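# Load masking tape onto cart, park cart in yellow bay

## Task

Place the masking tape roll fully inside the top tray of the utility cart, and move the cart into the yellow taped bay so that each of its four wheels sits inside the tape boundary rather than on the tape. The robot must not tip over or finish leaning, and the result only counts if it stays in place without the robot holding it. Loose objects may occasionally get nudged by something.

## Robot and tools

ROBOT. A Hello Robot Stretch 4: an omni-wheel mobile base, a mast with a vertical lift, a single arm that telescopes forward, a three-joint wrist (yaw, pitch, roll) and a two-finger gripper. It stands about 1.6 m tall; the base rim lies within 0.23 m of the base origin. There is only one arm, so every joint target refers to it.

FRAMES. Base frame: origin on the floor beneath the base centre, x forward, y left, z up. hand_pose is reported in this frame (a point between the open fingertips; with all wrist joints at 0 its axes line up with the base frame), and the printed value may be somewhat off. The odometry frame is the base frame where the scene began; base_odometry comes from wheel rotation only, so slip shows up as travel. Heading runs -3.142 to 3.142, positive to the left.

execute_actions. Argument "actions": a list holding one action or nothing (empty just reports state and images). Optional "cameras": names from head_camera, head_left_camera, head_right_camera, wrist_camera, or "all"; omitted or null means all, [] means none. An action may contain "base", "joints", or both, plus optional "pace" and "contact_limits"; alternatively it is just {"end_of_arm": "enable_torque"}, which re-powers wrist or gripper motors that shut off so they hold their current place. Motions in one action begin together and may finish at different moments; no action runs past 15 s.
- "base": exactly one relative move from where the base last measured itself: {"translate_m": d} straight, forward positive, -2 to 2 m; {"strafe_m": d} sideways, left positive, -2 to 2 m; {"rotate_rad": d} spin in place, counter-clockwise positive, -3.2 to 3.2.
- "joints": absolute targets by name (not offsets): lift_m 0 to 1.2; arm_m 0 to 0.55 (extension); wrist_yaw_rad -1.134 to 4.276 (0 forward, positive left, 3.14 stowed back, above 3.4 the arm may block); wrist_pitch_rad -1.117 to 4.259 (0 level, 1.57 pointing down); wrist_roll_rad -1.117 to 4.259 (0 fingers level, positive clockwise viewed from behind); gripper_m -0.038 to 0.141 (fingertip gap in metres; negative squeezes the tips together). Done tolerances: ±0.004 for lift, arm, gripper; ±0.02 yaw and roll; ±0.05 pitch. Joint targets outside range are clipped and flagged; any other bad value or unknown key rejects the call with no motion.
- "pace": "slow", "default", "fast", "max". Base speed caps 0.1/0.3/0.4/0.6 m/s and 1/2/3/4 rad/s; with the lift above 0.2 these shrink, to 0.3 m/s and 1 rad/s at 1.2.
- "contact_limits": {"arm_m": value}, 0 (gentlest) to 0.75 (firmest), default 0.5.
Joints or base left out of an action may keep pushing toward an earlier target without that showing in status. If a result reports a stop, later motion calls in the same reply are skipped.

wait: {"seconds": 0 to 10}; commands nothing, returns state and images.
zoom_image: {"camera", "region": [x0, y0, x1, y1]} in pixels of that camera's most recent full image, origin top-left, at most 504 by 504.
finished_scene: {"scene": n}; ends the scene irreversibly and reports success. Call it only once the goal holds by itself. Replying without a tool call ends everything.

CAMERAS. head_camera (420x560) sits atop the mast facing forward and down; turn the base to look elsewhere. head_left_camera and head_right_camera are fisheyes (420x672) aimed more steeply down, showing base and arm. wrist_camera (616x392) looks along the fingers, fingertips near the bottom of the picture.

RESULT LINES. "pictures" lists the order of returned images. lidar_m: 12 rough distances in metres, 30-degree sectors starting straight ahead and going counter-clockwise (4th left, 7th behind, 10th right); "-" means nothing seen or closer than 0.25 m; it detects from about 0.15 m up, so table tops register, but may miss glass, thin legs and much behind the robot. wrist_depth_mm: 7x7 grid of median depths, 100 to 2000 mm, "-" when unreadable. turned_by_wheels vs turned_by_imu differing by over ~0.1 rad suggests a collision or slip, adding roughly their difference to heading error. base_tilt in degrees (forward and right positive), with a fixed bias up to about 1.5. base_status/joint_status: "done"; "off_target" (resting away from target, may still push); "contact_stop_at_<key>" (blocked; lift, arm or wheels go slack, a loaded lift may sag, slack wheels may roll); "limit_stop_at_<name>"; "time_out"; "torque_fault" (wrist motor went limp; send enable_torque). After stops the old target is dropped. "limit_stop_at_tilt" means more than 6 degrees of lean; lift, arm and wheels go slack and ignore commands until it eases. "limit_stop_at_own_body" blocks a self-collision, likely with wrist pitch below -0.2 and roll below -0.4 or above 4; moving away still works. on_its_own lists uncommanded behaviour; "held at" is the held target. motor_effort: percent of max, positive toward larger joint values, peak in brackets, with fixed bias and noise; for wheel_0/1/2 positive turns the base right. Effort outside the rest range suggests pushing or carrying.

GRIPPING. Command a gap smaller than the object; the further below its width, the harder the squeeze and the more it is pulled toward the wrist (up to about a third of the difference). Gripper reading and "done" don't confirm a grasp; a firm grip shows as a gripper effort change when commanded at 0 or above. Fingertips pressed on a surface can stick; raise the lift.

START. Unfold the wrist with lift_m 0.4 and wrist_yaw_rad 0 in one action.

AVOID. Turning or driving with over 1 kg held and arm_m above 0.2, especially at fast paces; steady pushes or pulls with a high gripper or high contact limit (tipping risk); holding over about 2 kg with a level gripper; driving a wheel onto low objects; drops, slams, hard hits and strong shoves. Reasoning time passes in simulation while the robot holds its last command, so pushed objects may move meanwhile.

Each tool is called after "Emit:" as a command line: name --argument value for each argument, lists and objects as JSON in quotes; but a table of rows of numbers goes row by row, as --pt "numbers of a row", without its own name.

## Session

Emit:
execute_actions --actions '[]'

Scene clock: 0.00 s.
base_odometry: x=+0.000 y=+0.000 heading=+0.000 (m, m, rad; odometry frame)
turned_by_wheels: +0.000 (rad since the last result)
turned_by_imu: +0.000 (rad since the last result)
base_tilt: forward=-0.1 right=+0.3 (deg)
lidar_m: 1.79 2.03 1.35 1.21 2.30 1.63 1.63 0.89 0.74 0.71 0.81 1.78
base_status: not commanded
joint_positions: lift_m=+0.132 arm_m=-0.002 wrist_yaw_rad=+3.160 wrist_pitch_rad=-0.014 wrist_roll_rad=+0.004 gripper_m=+0.057
joint_status: not commanded
motor_effort: lift_m=+18 arm_m=+0 wrist_yaw_rad=-1 wrist_pitch_rad=-6 wrist_roll_rad=+2 gripper_m=-2 wheel_0=+0 wheel_1=+0 wheel_2=+0 (%)
hand_pose: x=-0.1213 y=+0.0820 z=+0.3141 quat_wxyz=(-0.009, +0.007, +0.002, +1.000) (m; base frame)
wrist_depth_mm: - 142 228 - - 1863 1921 / - 111 141 - 1983 1863 1808 / - 112 140 - 1983 1921 1808 / 109 134 162 - - 1863 1863 / 213 - - - 1983 1863 1808 / 232 1281 214 1430 220 1576 1618 / 768 788 842 163 831 976 991
pictures: head_camera, head_left_camera, head_right_camera, wrist_camera
Images, in order (width x height): head_camera 420x560, head_left_camera 420x672, head_right_camera 420x672, wrist_camera 616x392.

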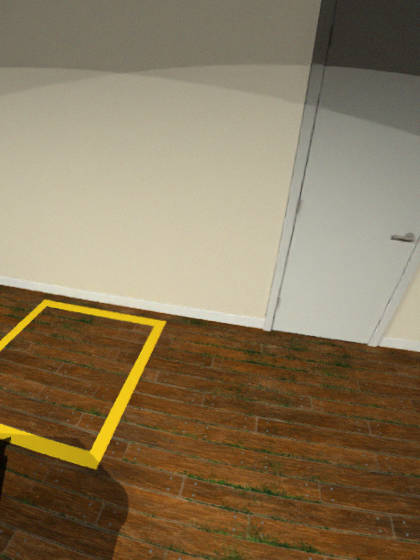

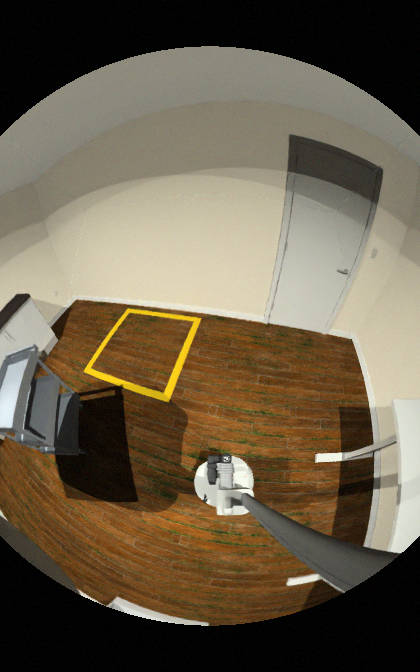

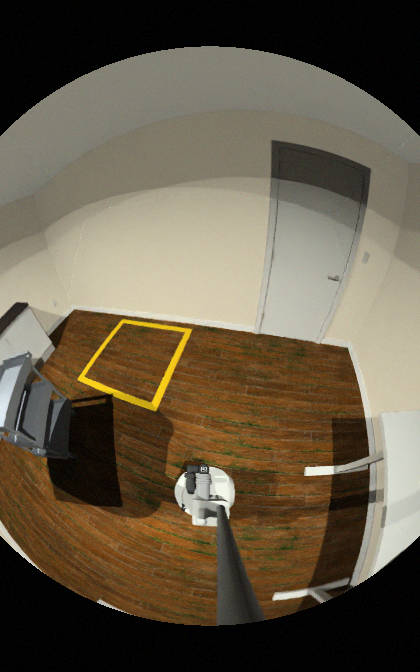

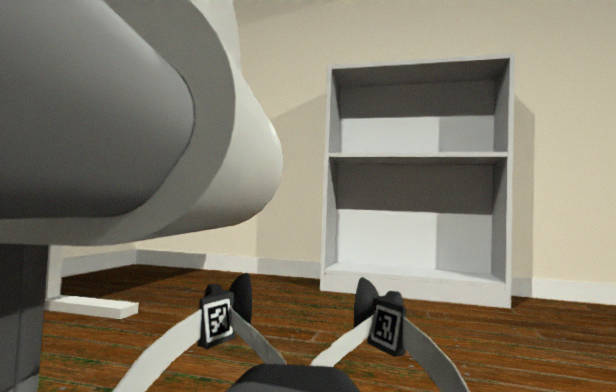

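Emit:
zoom_image --camera "head_right_camera" --region '[260, 390, 420, 620]'

Emit:
zoom_image --camera "head_left_camera" --region '[0, 285, 220, 510]'

Region (260, 390, 420, 620) of head_right_camera's 420x672 image, scaled by 2.191, with more detail than that image has; it fills the left 351 columns of this view, and the rest is white.

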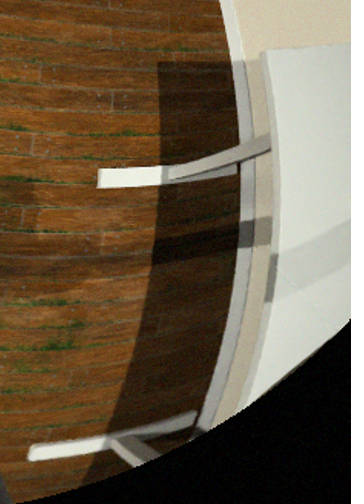

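Region (0, 285, 220, 510) of head_left_camera's 420x672 image, scaled by 2.240, with more detail than that image has; it fills the left 493 columns of this view, and the rest is white.

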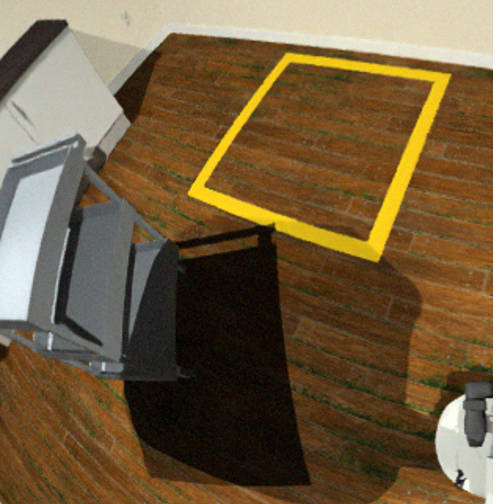

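Emit:
execute_actions --actions '[{"base": {"rotate_rad": -2.05}, "joints": {"lift_m": 1.05, "wrist_yaw_rad": 0.0, "gripper_m": 0.09}, "pace": "max"}]'

Scene clock: 21.57 s.
base_odometry: x=+0.000 y=+0.000 heading=-2.050 (m, m, rad; odometry frame)
turned_by_wheels: -2.050 (rad since the last result)
turned_by_imu: -2.065 (rad since the last result)
base_tilt: forward=-0.1 right=+0.3 (deg)
lidar_m: 0.72 0.71 1.75 1.75 1.78 2.08 1.35 1.23 2.26 1.63 1.62 0.83
base_status: done
joint_positions: lift_m=+1.050 arm_m=-0.002 wrist_yaw_rad=+0.000 wrist_pitch_rad=-0.014 wrist_roll_rad=+0.004 gripper_m=+0.090
joint_status: all done
motor_effort: lift_m=+22(26) arm_m=+0(0) wrist_yaw_rad=-3(11) wrist_pitch_rad=-5(7) wrist_roll_rad=+2(2) gripper_m=-1(3) wheel_0=+0(10) wheel_1=+0(13) wheel_2=+0(7) (%)
hand_pose: x=+0.4573 y=-0.0873 z=+1.2321 quat_wxyz=(+1.000, +0.002, -0.007, +0.000) (m; base frame)
wrist_depth_mm: 1205 1255 1336 1366 1499 1618 1661 / 1182 1255 1308 1397 1464 1576 1661 / 1160 1255 1366 1366 1464 1537 1708 / 1182 1255 1336 1430 1499 1618 1708 / 1182 1255 1308 1397 1430 1576 1661 / 1182 1229 216 1281 216 1537 1661 / 788 699 750 157 778 820 878
pictures: head_camera, head_left_camera, head_right_camera, wrist_camera
Images, in order (width x height): head_camera 420x560, head_left_camera 420x672, head_right_camera 420x672, wrist_camera 616x392.

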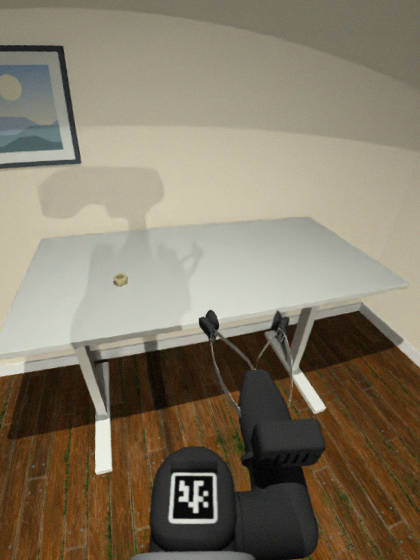

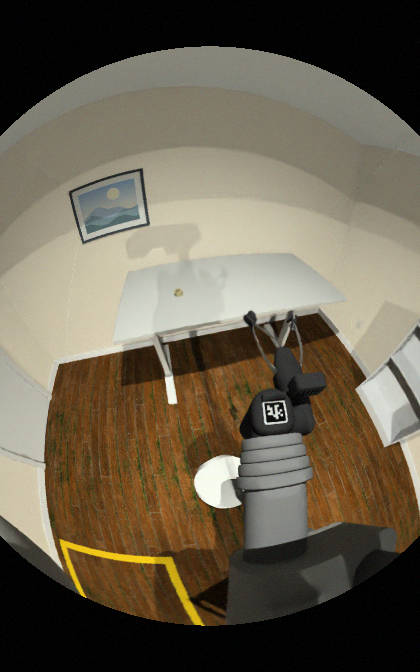

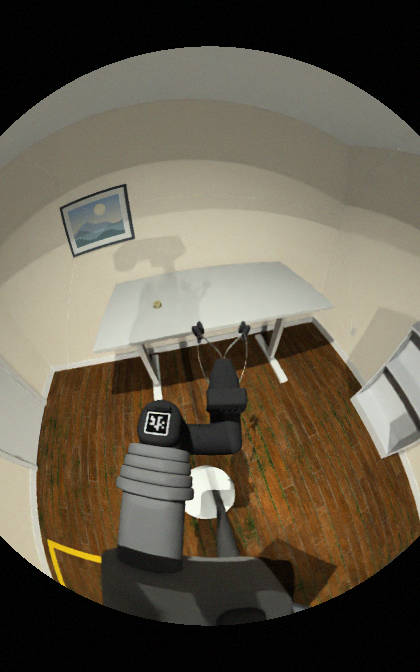

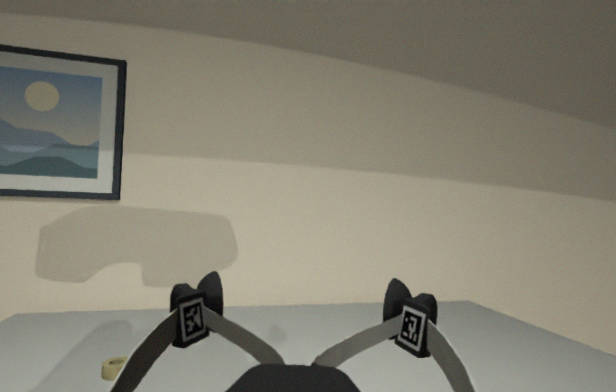

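Emit:
zoom_image --camera "wrist_camera" --region '[60, 290, 240, 392]'

Emit:
zoom_image --camera "head_right_camera" --region '[85, 255, 265, 415]'

Emit:
zoom_image --camera "head_left_camera" --region '[105, 250, 315, 420]'

Region (60, 290, 240, 392) of wrist_camera's 616x392 image, scaled by 2.800; it fills the top 286 rows of this view, and the rest is white.

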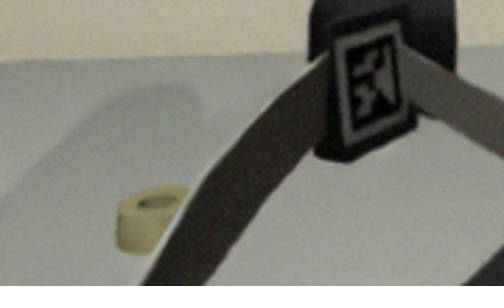

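Region (85, 255, 265, 415) of head_right_camera's 420x672 image, scaled by 2.800, with more detail than that image has.

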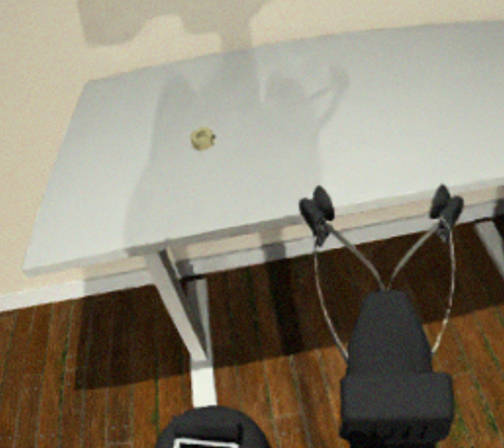

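Region (105, 250, 315, 420) of head_left_camera's 420x672 image, scaled by 2.400, with more detail than that image has; it fills the top 408 rows of this view, and the rest is white.

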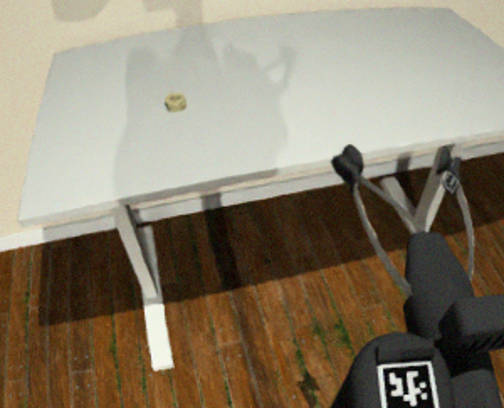

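Emit:
execute_actions --actions '[{"base": {"rotate_rad": 0.395}, "joints": {"lift_m": 1.18, "wrist_pitch_rad": 1.57, "arm_m": 0.42}, "pace": "max"}]'

Scene clock: 65.33 s.
base_odometry: x=+0.000 y=+0.000 heading=-1.655 (m, m, rad; odometry frame)
turned_by_wheels: +0.395 (rad since the last result)
turned_by_imu: +0.399 (rad since the last result)
base_tilt: forward=+0.0 right=+0.3 (deg)
lidar_m: 0.71 0.78 1.79 1.78 1.94 1.46 1.20 2.46 1.66 1.65 0.94 0.72
base_status: done
joint_positions: lift_m=+1.180 arm_m=+0.418 wrist_yaw_rad=+0.000 wrist_pitch_rad=+1.570 wrist_roll_rad=+0.004 gripper_m=+0.090
joint_status: all done
motor_effort: lift_m=+22(29) arm_m=+9(8) wrist_yaw_rad=-1(1) wrist_pitch_rad=+1(4) wrist_roll_rad=+2(2) gripper_m=+0(7) wheel_0=-1(5) wheel_1=-1(6) wheel_2=-1(3) (%)
hand_pose: x=+0.5897 y=-0.0874 z=+1.0694 quat_wxyz=(+0.707, +0.001, +0.707, -0.001) (m; base frame)
wrist_depth_mm: 351 351 351 349 349 349 349 / 1366 349 351 347 347 347 347 / 1336 1336 1308 1308 1308 345 345 / 1366 1336 1336 1336 1308 1336 1336 / 1308 1336 1308 1336 1281 1308 1308 / 1308 1336 216 1281 217 1281 1308 / 1336 1308 1182 157 1255 1308 1308
pictures: head_camera, head_left_camera, head_right_camera, wrist_camera
Images, in order (width x height): head_camera 420x560, head_left_camera 420x672, head_right_camera 420x672, wrist_camera 616x392.

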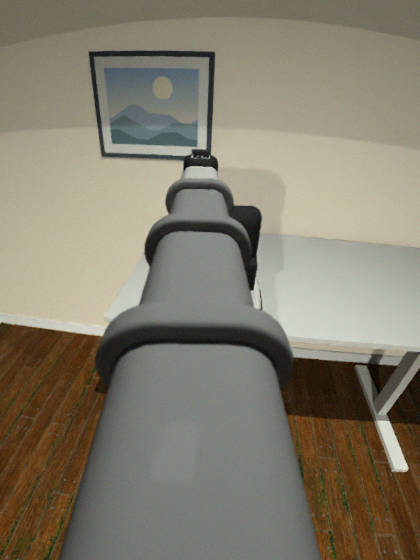

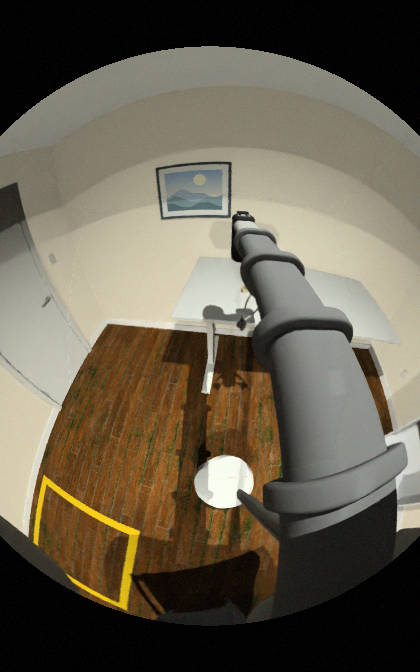

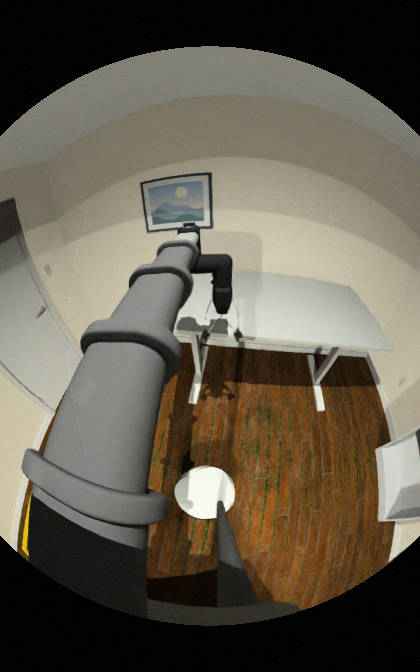

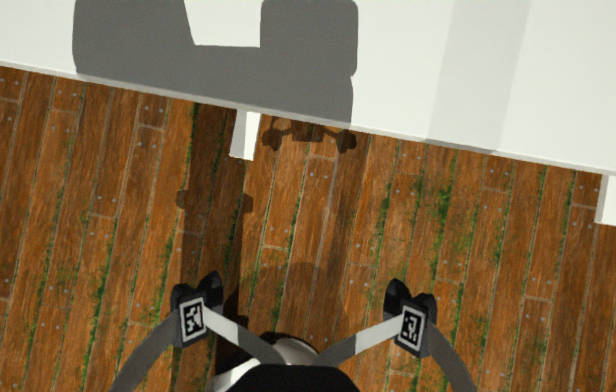

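Emit:
execute_actions --actions '[{"base": {"translate_m": 0.31}, "joints": {"lift_m": 1.14, "arm_m": 0.505}, "pace": "max"}]' --cameras '["head_right_camera", "wrist_camera"]'

Scene clock: 75.60 s.
base_odometry: x=-0.026 y=-0.309 heading=-1.655 (m, m, rad; odometry frame)
turned_by_wheels: +0.000 (rad since the last result)
turned_by_imu: +0.001 (rad since the last result)
base_tilt: forward=+0.0 right=+0.3 (deg)
lidar_m: 0.37 0.44 1.75 1.73 1.90 2.89 1.52 2.54 1.71 1.15 0.54 0.40
base_status: done
joint_positions: lift_m=+1.140 arm_m=+0.504 wrist_yaw_rad=+0.000 wrist_pitch_rad=+1.570 wrist_roll_rad=+0.004 gripper_m=+0.090
joint_status: all done
motor_effort: lift_m=+16(20) arm_m=+8(9) wrist_yaw_rad=-2(0) wrist_pitch_rad=-1(1) wrist_roll_rad=+1(2) gripper_m=-5(3) wheel_0=+1(6) wheel_1=+0(3) wheel_2=+2(6) (%)
hand_pose: x=+0.6747 y=-0.0874 z=+1.0300 quat_wxyz=(+0.707, +0.001, +0.707, -0.001) (m; base frame)
wrist_depth_mm: 312 312 309 310 309 307 309 / 309 309 309 309 309 307 307 / 312 309 306 309 306 306 307 / 309 309 309 306 306 304 306 / 309 306 306 304 304 304 304 / 307 307 216 304 216 304 303 / 307 306 306 157 303 303 303
pictures: head_right_camera, wrist_camera
Images, in order (width x height): head_right_camera 420x672, wrist_camera 616x392.

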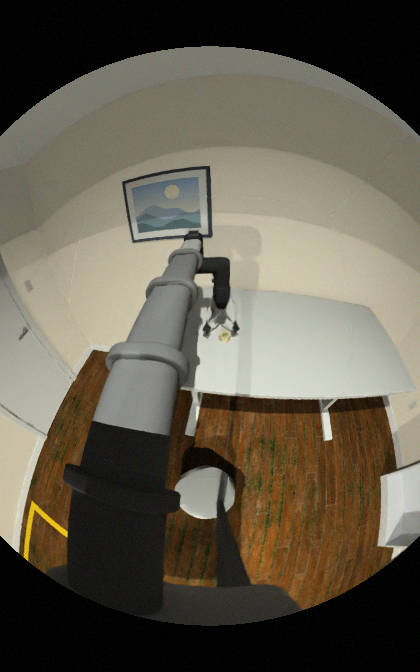

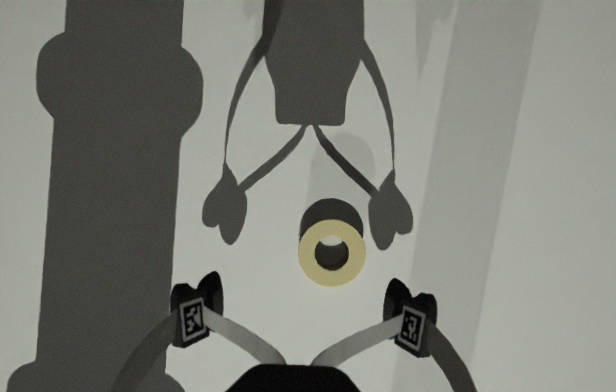

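Emit:
zoom_image --camera "wrist_camera" --region '[160, 190, 460, 392]'

Region (160, 190, 460, 392) of wrist_camera's 616x392 image, scaled by 1.680; it fills the top 339 rows of this view, and the rest is white.

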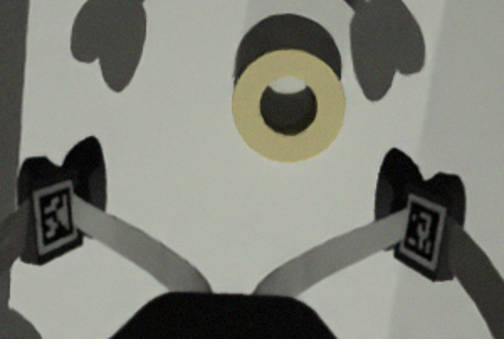

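Emit:
execute_actions --actions '[{"base": {"strafe_m": -0.02}, "joints": {"lift_m": 1.083, "arm_m": 0.529}, "pace": "fast"}]' --cameras '["head_right_camera", "wrist_camera"]'

Scene clock: 106.47 s.
base_odometry: x=-0.046 y=-0.307 heading=-1.655 (m, m, rad; odometry frame)
turned_by_wheels: +0.000 (rad since the last result)
turned_by_imu: +0.001 (rad since the last result)
base_tilt: forward=+0.0 right=+0.3 (deg)
lidar_m: 0.39 0.44 1.76 1.74 1.93 1.82 1.52 2.51 1.69 1.16 0.54 0.41
base_status: done
joint_positions: lift_m=+1.083 arm_m=+0.527 wrist_yaw_rad=+0.000 wrist_pitch_rad=+1.570 wrist_roll_rad=+0.004 gripper_m=+0.090
joint_status: all done
motor_effort: lift_m=+14(14) arm_m=+9(9) wrist_yaw_rad=-2(1) wrist_pitch_rad=-1(1) wrist_roll_rad=+2(2) gripper_m=-1(5) wheel_0=+0(9) wheel_1=-1(8) wheel_2=+1(0) (%)
hand_pose: x=+0.6986 y=-0.0874 z=+0.9731 quat_wxyz=(+0.707, +0.001, +0.707, -0.001) (m; base frame)
wrist_depth_mm: 254 254 253 251 252 251 251 / 252 253 251 252 250 250 250 / 253 251 250 250 250 249 249 / 251 251 250 250 250 248 248 / 250 251 250 250 248 250 247 / 250 249 217 224 216 247 247 / 249 249 248 157 246 247 246
pictures: head_right_camera, wrist_camera
Images, in order (width x height): head_right_camera 420x672, wrist_camera 616x392.

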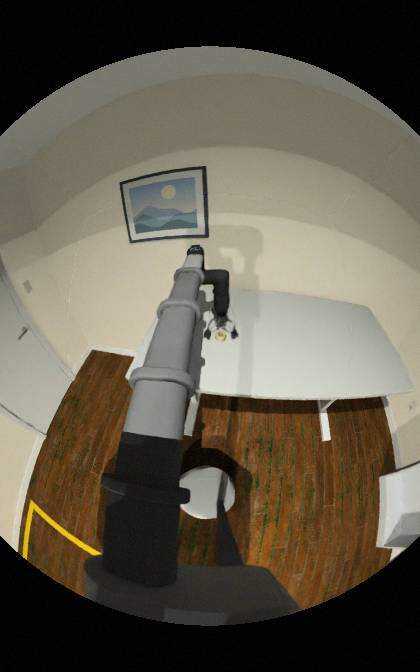

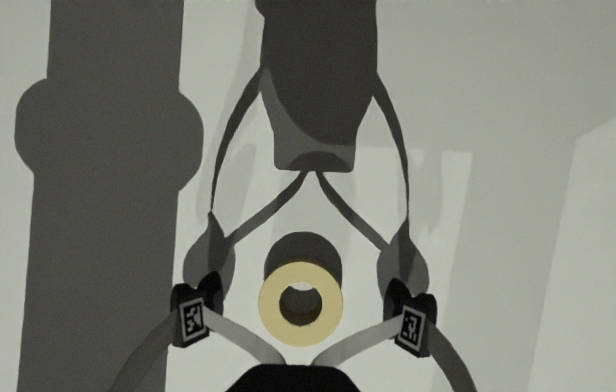

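Emit:
execute_actions --actions '[{"joints": {"lift_m": 1.081, "gripper_m": 0.018}}]'

Scene clock: 110.03 s.
base_odometry: x=-0.046 y=-0.307 heading=-1.655 (m, m, rad; odometry frame)
turned_by_wheels: +0.000 (rad since the last result)
turned_by_imu: +0.001 (rad since the last result)
base_tilt: forward=+0.0 right=+0.2 (deg)
lidar_m: 0.40 0.44 1.77 1.74 1.93 1.80 1.51 2.52 1.70 1.15 0.55 0.40
base_status: not commanded
joint_positions: lift_m=+1.081 arm_m=+0.527 wrist_yaw_rad=+0.000 wrist_pitch_rad=+1.570 wrist_roll_rad=+0.004 gripper_m=+0.018
joint_status: all done
motor_effort: lift_m=+14(15) arm_m=+9(9) wrist_yaw_rad=-2(1) wrist_pitch_rad=+1(1) wrist_roll_rad=+2(3) gripper_m=-23(21) wheel_0=+0(0) wheel_1=-1(1) wheel_2=+1(1) (%)
hand_pose: x=+0.6986 y=-0.0874 z=+0.9711 quat_wxyz=(+0.707, +0.001, +0.707, -0.001) (m; base frame)
wrist_depth_mm: 252 251 251 250 250 248 247 / 251 250 250 249 249 249 248 / 250 249 250 249 248 248 247 / 248 248 249 247 247 247 245 / 247 248 247 248 246 246 246 / 248 247 206 213 245 245 244 / 247 246 246 213 244 244 244
pictures: head_camera, head_left_camera, head_right_camera, wrist_camera
Images, in order (width x height): head_camera 420x560, head_left_camera 420x672, head_right_camera 420x672, wrist_camera 616x392.

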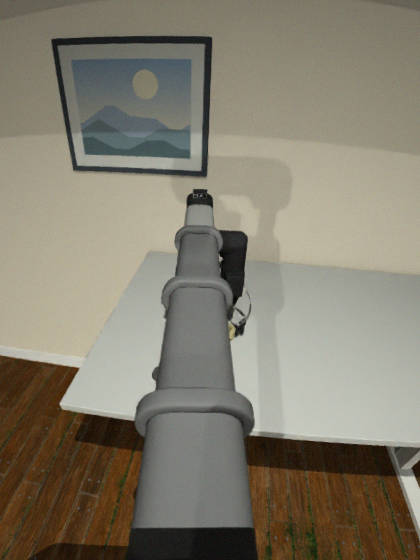

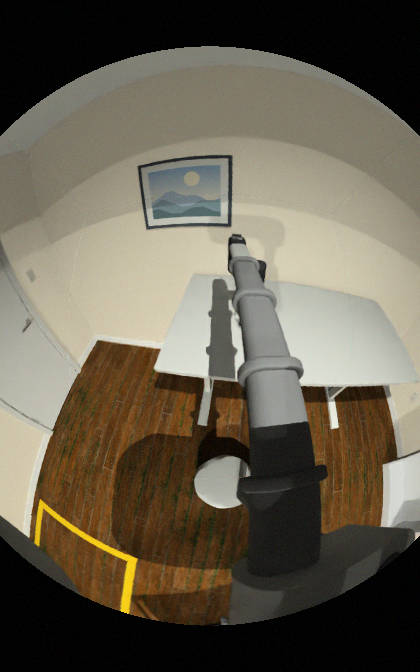

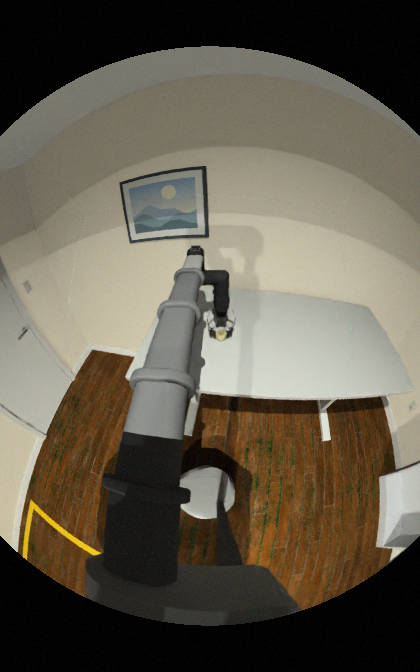

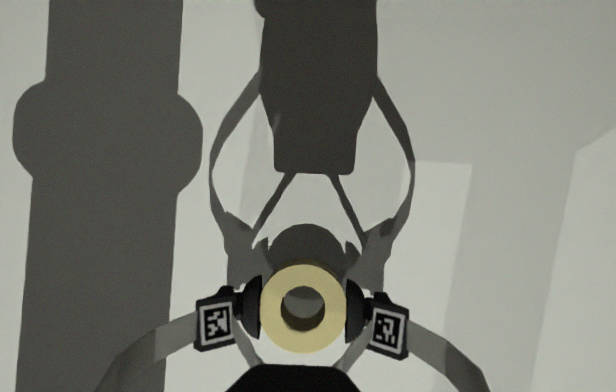

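Emit:
execute_actions --actions '[{"base": {"rotate_rad": 3.01}, "joints": {"lift_m": 1.11, "arm_m": 0.02}, "pace": "fast"}]'

Scene clock: 213.90 s.
base_odometry: x=-0.046 y=-0.307 heading=+1.355 (m, m, rad; odometry frame)
turned_by_wheels: +3.010 (rad since the last result)
turned_by_imu: +3.036 (rad since the last result)
base_tilt: forward=-0.1 right=+0.3 (deg)
lidar_m: 1.52 1.93 1.71 1.65 0.60 0.44 0.40 0.41 1.74 1.75 1.84 2.50
base_status: done
joint_positions: lift_m=+1.110 arm_m=+0.022 wrist_yaw_rad=+0.000 wrist_pitch_rad=+1.570 wrist_roll_rad=+0.004 gripper_m=+0.018
joint_status: all done
motor_effort: lift_m=+22(26) arm_m=-9(9) wrist_yaw_rad=-1(2) wrist_pitch_rad=-2(0) wrist_roll_rad=+1(2) gripper_m=-18(18) wheel_0=-1(7) wheel_1=-1(6) wheel_2=+0(9) (%)
hand_pose: x=+0.1927 y=-0.0874 z=+0.9994 quat_wxyz=(+0.707, +0.001, +0.707, -0.001) (m; base frame)
wrist_depth_mm: 1255 1255 1308 1255 1229 1255 1255 / 1255 1255 1255 1255 1281 1255 1255 / 1229 1255 1255 1281 1281 1229 1205 / 1255 1255 1255 1229 1229 1255 1255 / 1255 1229 1008 1025 1255 1229 1205 / 1255 1229 206 214 1229 1229 1229 / 1229 1255 1229 213 1205 1229 1205
pictures: head_camera, head_left_camera, head_right_camera, wrist_camera
Images, in order (width x height): head_camera 420x560, head_left_camera 420x672, head_right_camera 420x672, wrist_camera 616x392.

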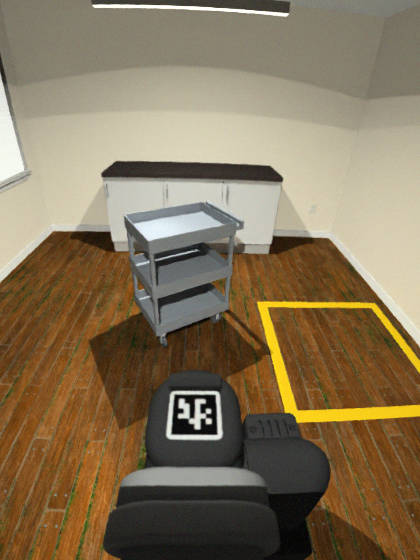

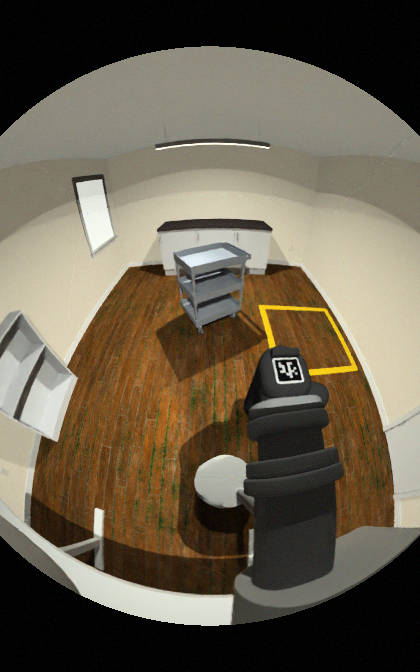

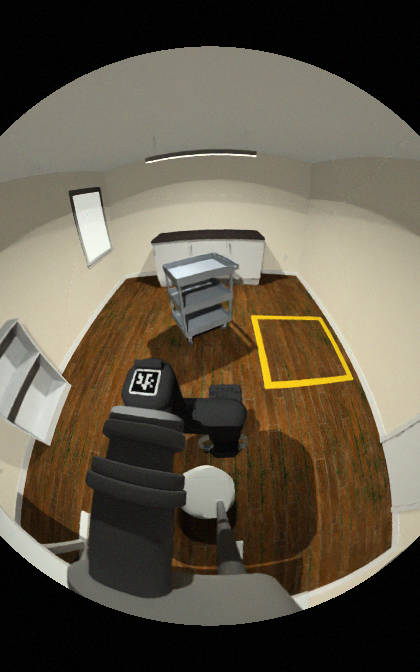

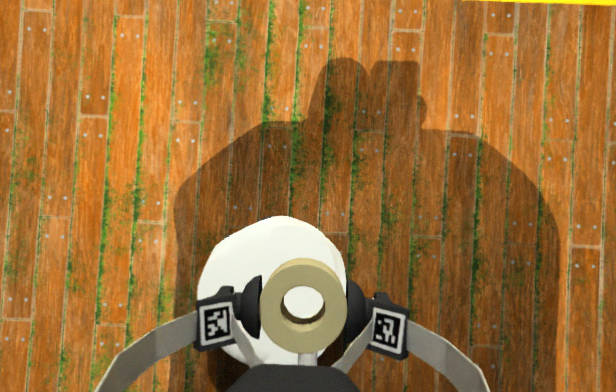

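Emit:
zoom_image --camera "head_right_camera" --region '[150, 240, 270, 360]'

Emit:
zoom_image --camera "head_left_camera" --region '[160, 230, 280, 350]'

Emit:
zoom_image --camera "head_right_camera" --region '[240, 295, 370, 405]'

Region (150, 240, 270, 360) of head_right_camera's 420x672 image, scaled by 4.200, with more detail than that image has.

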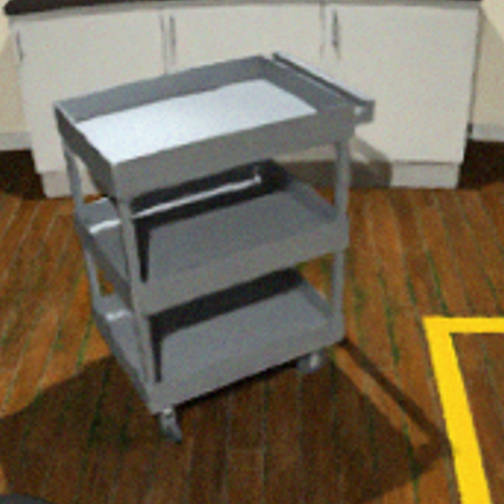

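Region (160, 230, 280, 350) of head_left_camera's 420x672 image, scaled by 4.200, with more detail than that image has.

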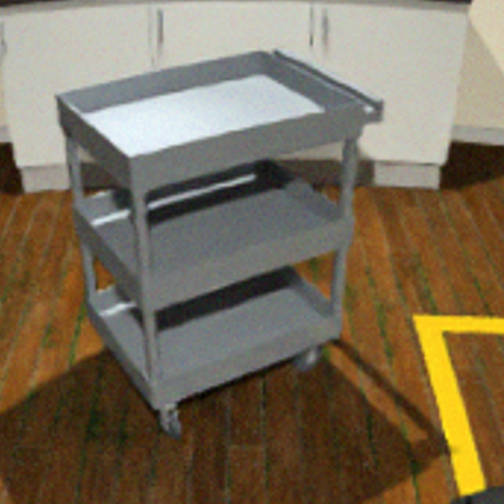

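Region (240, 295, 370, 405) of head_right_camera's 420x672 image, scaled by 3.877, with more detail than that image has; it fills the top 426 rows of this view, and the rest is white.

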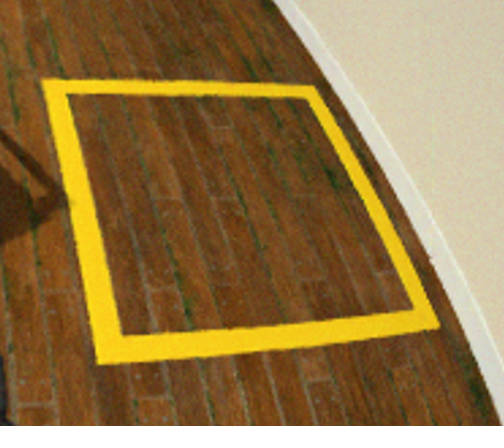

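Emit:
execute_actions --actions '[{"base": {"translate_m": 1.17}, "joints": {"lift_m": 1.06, "arm_m": 0.51}, "pace": "fast"}]'

Scene clock: 289.93 s.
base_odometry: x=+0.204 y=+0.836 heading=+1.355 (m, m, rad; odometry frame)
turned_by_wheels: +0.000 (rad since the last result)
turned_by_imu: +0.000 (rad since the last result)
base_tilt: forward=+0.0 right=+0.3 (deg)
lidar_m: 0.42 0.40 2.04 1.70 1.69 1.62 1.93 2.50 1.87 1.77 1.85 0.61
base_status: done
joint_positions: lift_m=+1.060 arm_m=+0.508 wrist_yaw_rad=+0.000 wrist_pitch_rad=+1.570 wrist_roll_rad=+0.003 gripper_m=+0.018
joint_status: all done
motor_effort: lift_m=+15(19) arm_m=+8(10) wrist_yaw_rad=-2(0) wrist_pitch_rad=+0(2) wrist_roll_rad=+2(2) gripper_m=-18(22) wheel_0=+1(5) wheel_1=+1(7) wheel_2=+2(9) (%)
hand_pose: x=+0.6797 y=-0.0874 z=+0.9501 quat_wxyz=(+0.707, +0.001, +0.707, -0.001) (m; base frame)
wrist_depth_mm: 394 387 389 384 338 1205 1205 / 387 387 387 384 330 1205 1182 / 387 387 384 384 384 1205 1182 / 382 387 387 384 382 332 1182 / 384 384 382 384 382 329 1160 / 382 382 206 214 347 338 1182 / 384 379 379 213 312 1160 1160
pictures: head_camera, head_left_camera, head_right_camera, wrist_camera
Images, in order (width x height): head_camera 420x560, head_left_camera 420x672, head_right_camera 420x672, wrist_camera 616x392.

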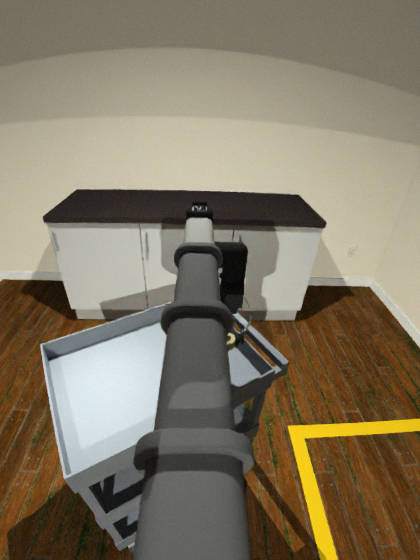

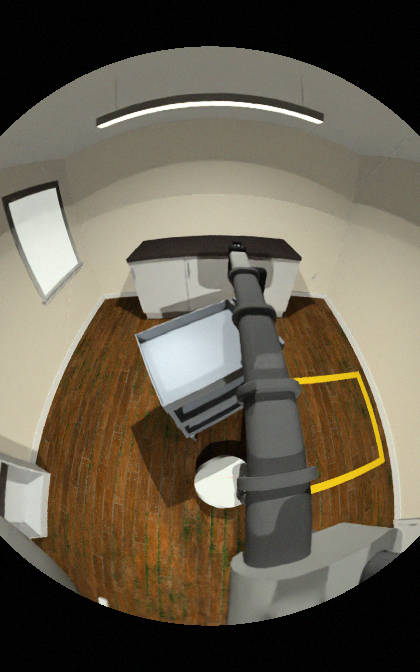

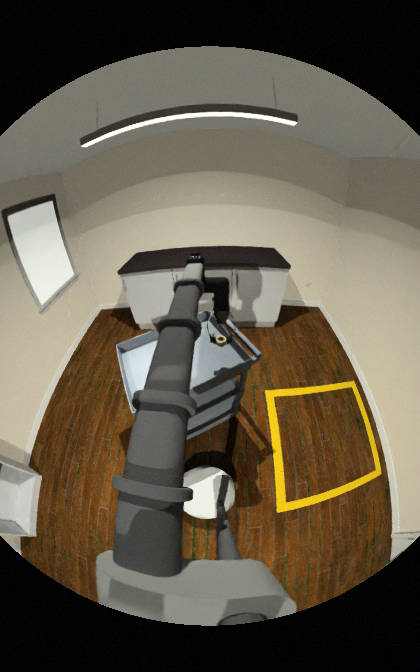

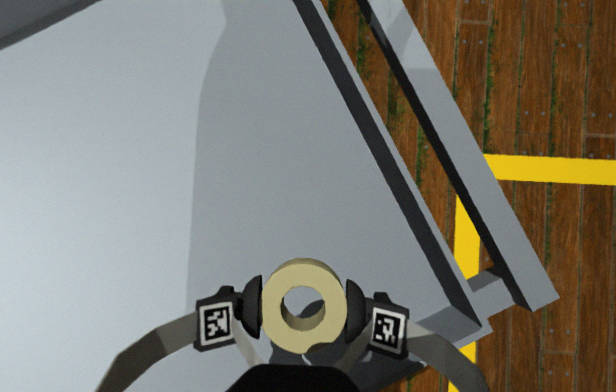

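Emit:
zoom_image --camera "wrist_camera" --region '[250, 0, 616, 392]'

Emit:
zoom_image --camera "head_right_camera" --region '[220, 330, 400, 530]'

Emit:
zoom_image --camera "head_left_camera" --region '[120, 285, 300, 465]'

Region (250, 0, 616, 392) of wrist_camera's 616x392 image, scaled by 1.286; it fills the left 471 columns of this view, and the rest is white.

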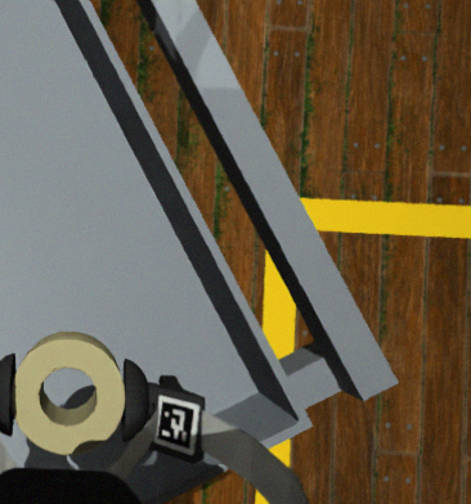

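Region (220, 330, 400, 530) of head_right_camera's 420x672 image, scaled by 2.520, with more detail than that image has; it fills the left 454 columns of this view, and the rest is white.

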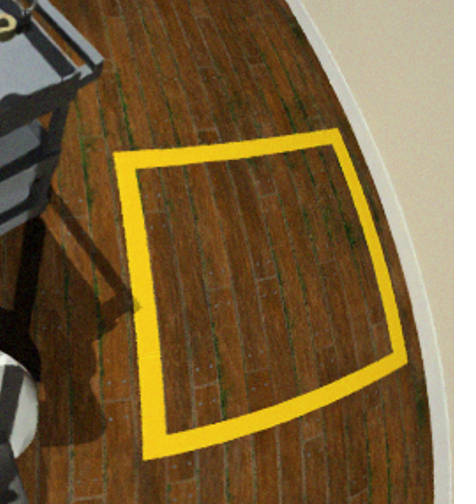

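Region (120, 285, 300, 465) of head_left_camera's 420x672 image, scaled by 2.800, with more detail than that image has.

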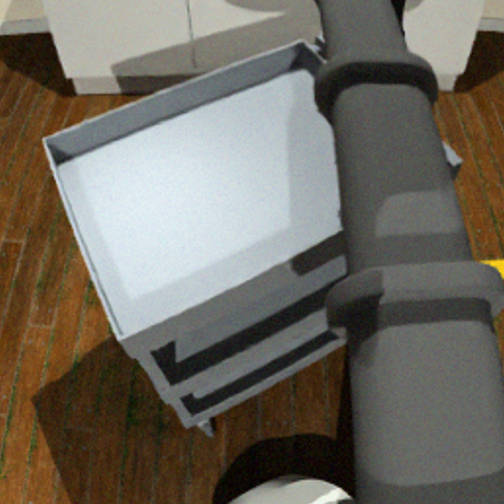

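Emit:
execute_actions --actions '[{"base": {"strafe_m": 0.093}, "joints": {"lift_m": 0.927, "arm_m": 0.53}, "pace": "fast"}]' --cameras '["head_right_camera", "wrist_camera"]'

Scene clock: 347.73 s.
base_odometry: x=+0.113 y=+0.856 heading=+1.355 (m, m, rad; odometry frame)
turned_by_wheels: +0.000 (rad since the last result)
turned_by_imu: +0.001 (rad since the last result)
base_tilt: forward=+0.0 right=+0.3 (deg)
lidar_m: 0.37 0.37 1.93 1.59 1.61 1.66 1.96 2.51 1.97 1.86 1.93 0.55
base_status: done
joint_positions: lift_m=+0.927 arm_m=+0.528 wrist_yaw_rad=+0.000 wrist_pitch_rad=+1.570 wrist_roll_rad=+0.003 gripper_m=+0.018
joint_status: all done
motor_effort: lift_m=+14(15) arm_m=+8(9) wrist_yaw_rad=-1(2) wrist_pitch_rad=+0(2) wrist_roll_rad=+2(1) gripper_m=-25(19) wheel_0=+1(9) wheel_1=-1(8) wheel_2=+1(2) (%)
hand_pose: x=+0.6996 y=-0.0874 z=+0.8171 quat_wxyz=(+0.707, +0.001, +0.707, -0.001) (m; base frame)
wrist_depth_mm: 254 252 253 252 251 241 200 / 252 253 252 251 251 251 211 / 253 252 250 251 251 250 231 / 252 251 251 249 248 249 247 / 250 250 250 249 248 248 248 / 250 250 206 213 248 246 246 / 249 248 249 212 247 245 245
pictures: head_right_camera, wrist_camera
Images, in order (width x height): head_right_camera 420x672, wrist_camera 616x392.

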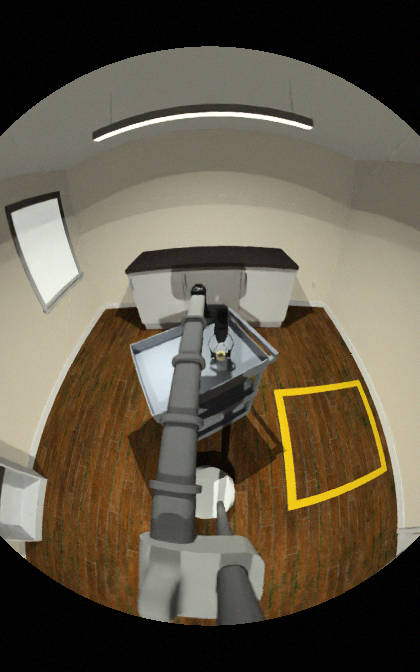

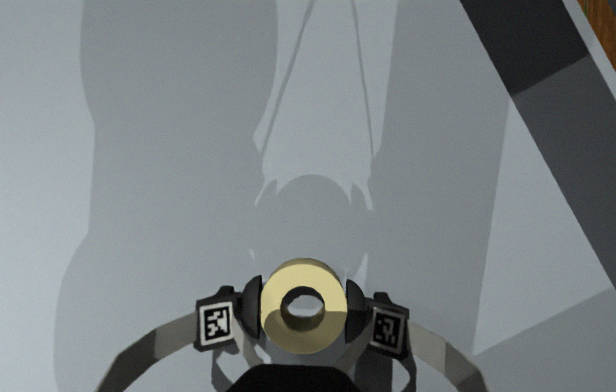

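Emit:
execute_actions --actions '[{"joints": {"lift_m": 0.925, "gripper_m": 0.068}}]' --cameras '["wrist_camera"]'

Scene clock: 352.47 s.
base_odometry: x=+0.113 y=+0.856 heading=+1.355 (m, m, rad; odometry frame)
turned_by_wheels: +0.000 (rad since the last result)
turned_by_imu: +0.001 (rad since the last result)
base_tilt: forward=+0.0 right=+0.3 (deg)
lidar_m: 0.39 0.36 1.94 1.59 1.63 1.64 1.95 2.50 1.99 1.87 1.96 0.56
base_status: not commanded
joint_positions: lift_m=+0.925 arm_m=+0.529 wrist_yaw_rad=+0.000 wrist_pitch_rad=+1.570 wrist_roll_rad=+0.003 gripper_m=+0.068
joint_status: all done
motor_effort: lift_m=+14(13) arm_m=+8(8) wrist_yaw_rad=-1(2) wrist_pitch_rad=-2(1) wrist_roll_rad=+2(2) gripper_m=-1(21) wheel_0=+1(1) wheel_1=-1(1) wheel_2=+1(1) (%)
hand_pose: x=+0.6996 y=-0.0874 z=+0.8151 quat_wxyz=(+0.707, +0.001, +0.707, -0.001) (m; base frame)
wrist_depth_mm: 252 251 251 250 250 242 199 / 252 250 250 249 250 247 211 / 251 249 249 249 247 248 232 / 248 248 249 247 247 247 246 / 249 248 247 248 247 246 246 / 249 249 214 222 220 245 245 / 248 246 247 160 246 244 244
pictures: wrist_camera
Images, in order (width x height): wrist_camera 616x392.

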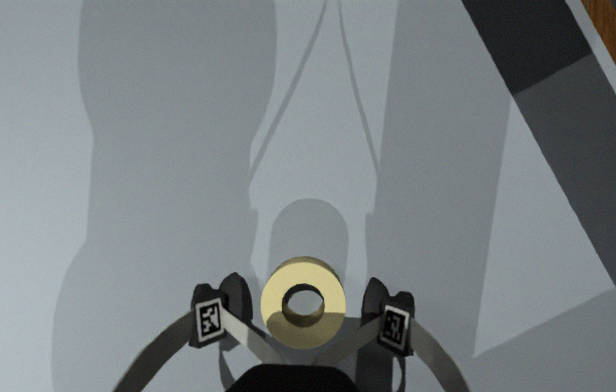

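Emit:
execute_actions --actions '[{"joints": {"lift_m": 1.015, "arm_m": 0.481}, "pace": "max"}]' --cameras '["wrist_camera"]'

Emit:
execute_actions --actions '[{"base": {"rotate_rad": -0.275}, "joints": {"wrist_roll_rad": 0.78, "gripper_m": 0.06}, "pace": "fast"}]'

Scene clock: 365.33 s.
base_odometry: x=+0.114 y=+0.856 heading=+1.355 (m, m, rad; odometry frame)
turned_by_wheels: +0.000 (rad since the last result)
turned_by_imu: +0.001 (rad since the last result)
base_tilt: forward=+0.0 right=+0.3 (deg)
lidar_m: 0.38 0.36 1.93 1.60 1.62 1.64 1.96 2.50 1.97 1.87 1.93 0.55
base_status: not commanded
joint_positions: lift_m=+1.015 arm_m=+0.482 wrist_yaw_rad=+0.000 wrist_pitch_rad=+1.570 wrist_roll_rad=+0.003 gripper_m=+0.068
joint_status: all done
motor_effort: lift_m=+22(26) arm_m=-8(10) wrist_yaw_rad=+0(2) wrist_pitch_rad=-1(0) wrist_roll_rad=+1(2) gripper_m=+0(0) wheel_0=+1(1) wheel_1=-1(1) wheel_2=+1(1) (%)
hand_pose: x=+0.6536 y=-0.0874 z=+0.9045 quat_wxyz=(+0.707, +0.001, +0.707, -0.001) (m; base frame)
wrist_depth_mm: 343 343 340 340 340 300 276 / 343 342 340 340 340 312 289 / 340 340 340 340 338 338 294 / 342 340 342 336 334 338 307 / 338 340 336 338 336 336 332 / 338 338 216 336 220 334 329 / 336 336 336 160 332 298 290
pictures: wrist_camera
Images, in order (width x height): wrist_camera 616x392.

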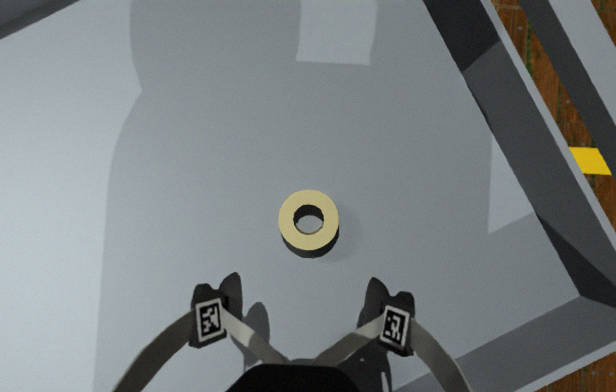

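Scene clock: 366.47 s.
base_odometry: x=+0.114 y=+0.856 heading=+1.080 (m, m, rad; odometry frame)
turned_by_wheels: -0.275 (rad since the last result)
turned_by_imu: -0.277 (rad since the last result)
base_tilt: forward=+0.0 right=+0.3 (deg)
lidar_m: 0.45 0.37 0.38 1.84 1.60 1.79 2.12 1.59 2.21 1.85 1.86 2.14
base_status: done
joint_positions: lift_m=+1.015 arm_m=+0.482 wrist_yaw_rad=+0.000 wrist_pitch_rad=+1.570 wrist_roll_rad=+0.780 gripper_m=+0.060
joint_status: all done
motor_effort: lift_m=+22(22) arm_m=-8(8) wrist_yaw_rad=+0(0) wrist_pitch_rad=+0(1) wrist_roll_rad=+3(6) gripper_m=-5(1) wheel_0=+0(6) wheel_1=+1(4) wheel_2=+0(4) (%)
hand_pose: x=+0.6536 y=-0.0874 z=+0.9045 quat_wxyz=(+0.654, +0.269, +0.654, -0.269) (m; base frame)
wrist_depth_mm: 1160 1160 1182 1138 1160 1160 1160 / 268 268 271 1118 1160 1182 1160 / 1118 1160 1138 1138 1160 1138 1160 / 336 338 338 338 1138 1138 1118 / 336 334 338 338 1182 1182 1160 / 336 334 216 1138 214 1160 1138 / 332 317 334 162 960 1160 1138
pictures: head_camera, head_left_camera, head_right_camera, wrist_camera
Images, in order (width x height): head_camera 420x560, head_left_camera 420x672, head_right_camera 420x672, wrist_camera 616x392.

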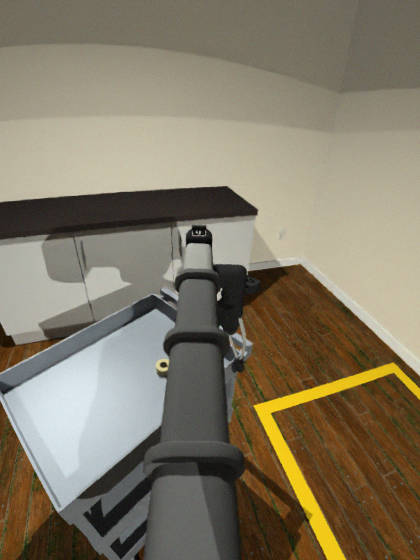

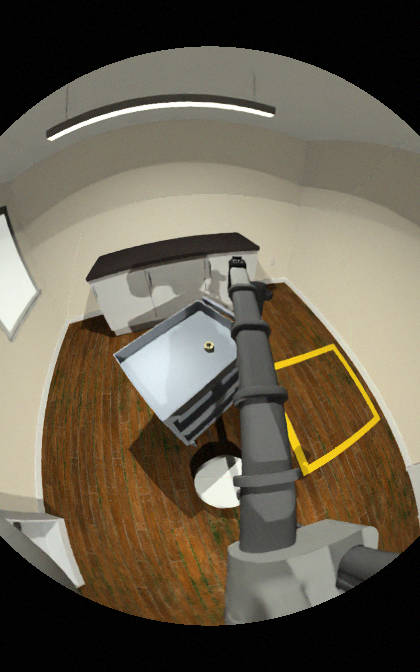

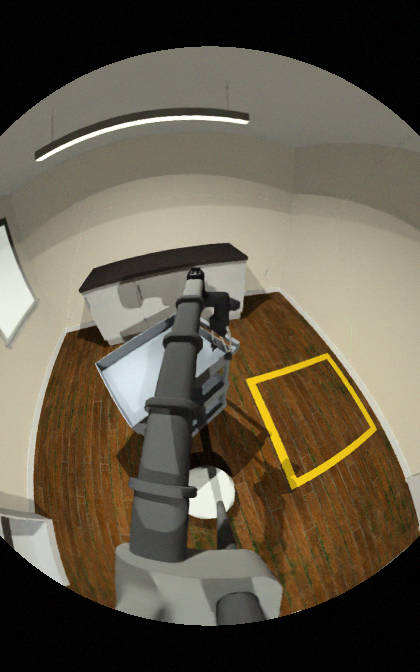

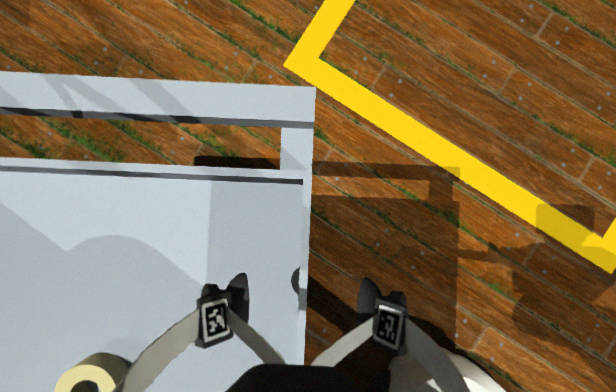

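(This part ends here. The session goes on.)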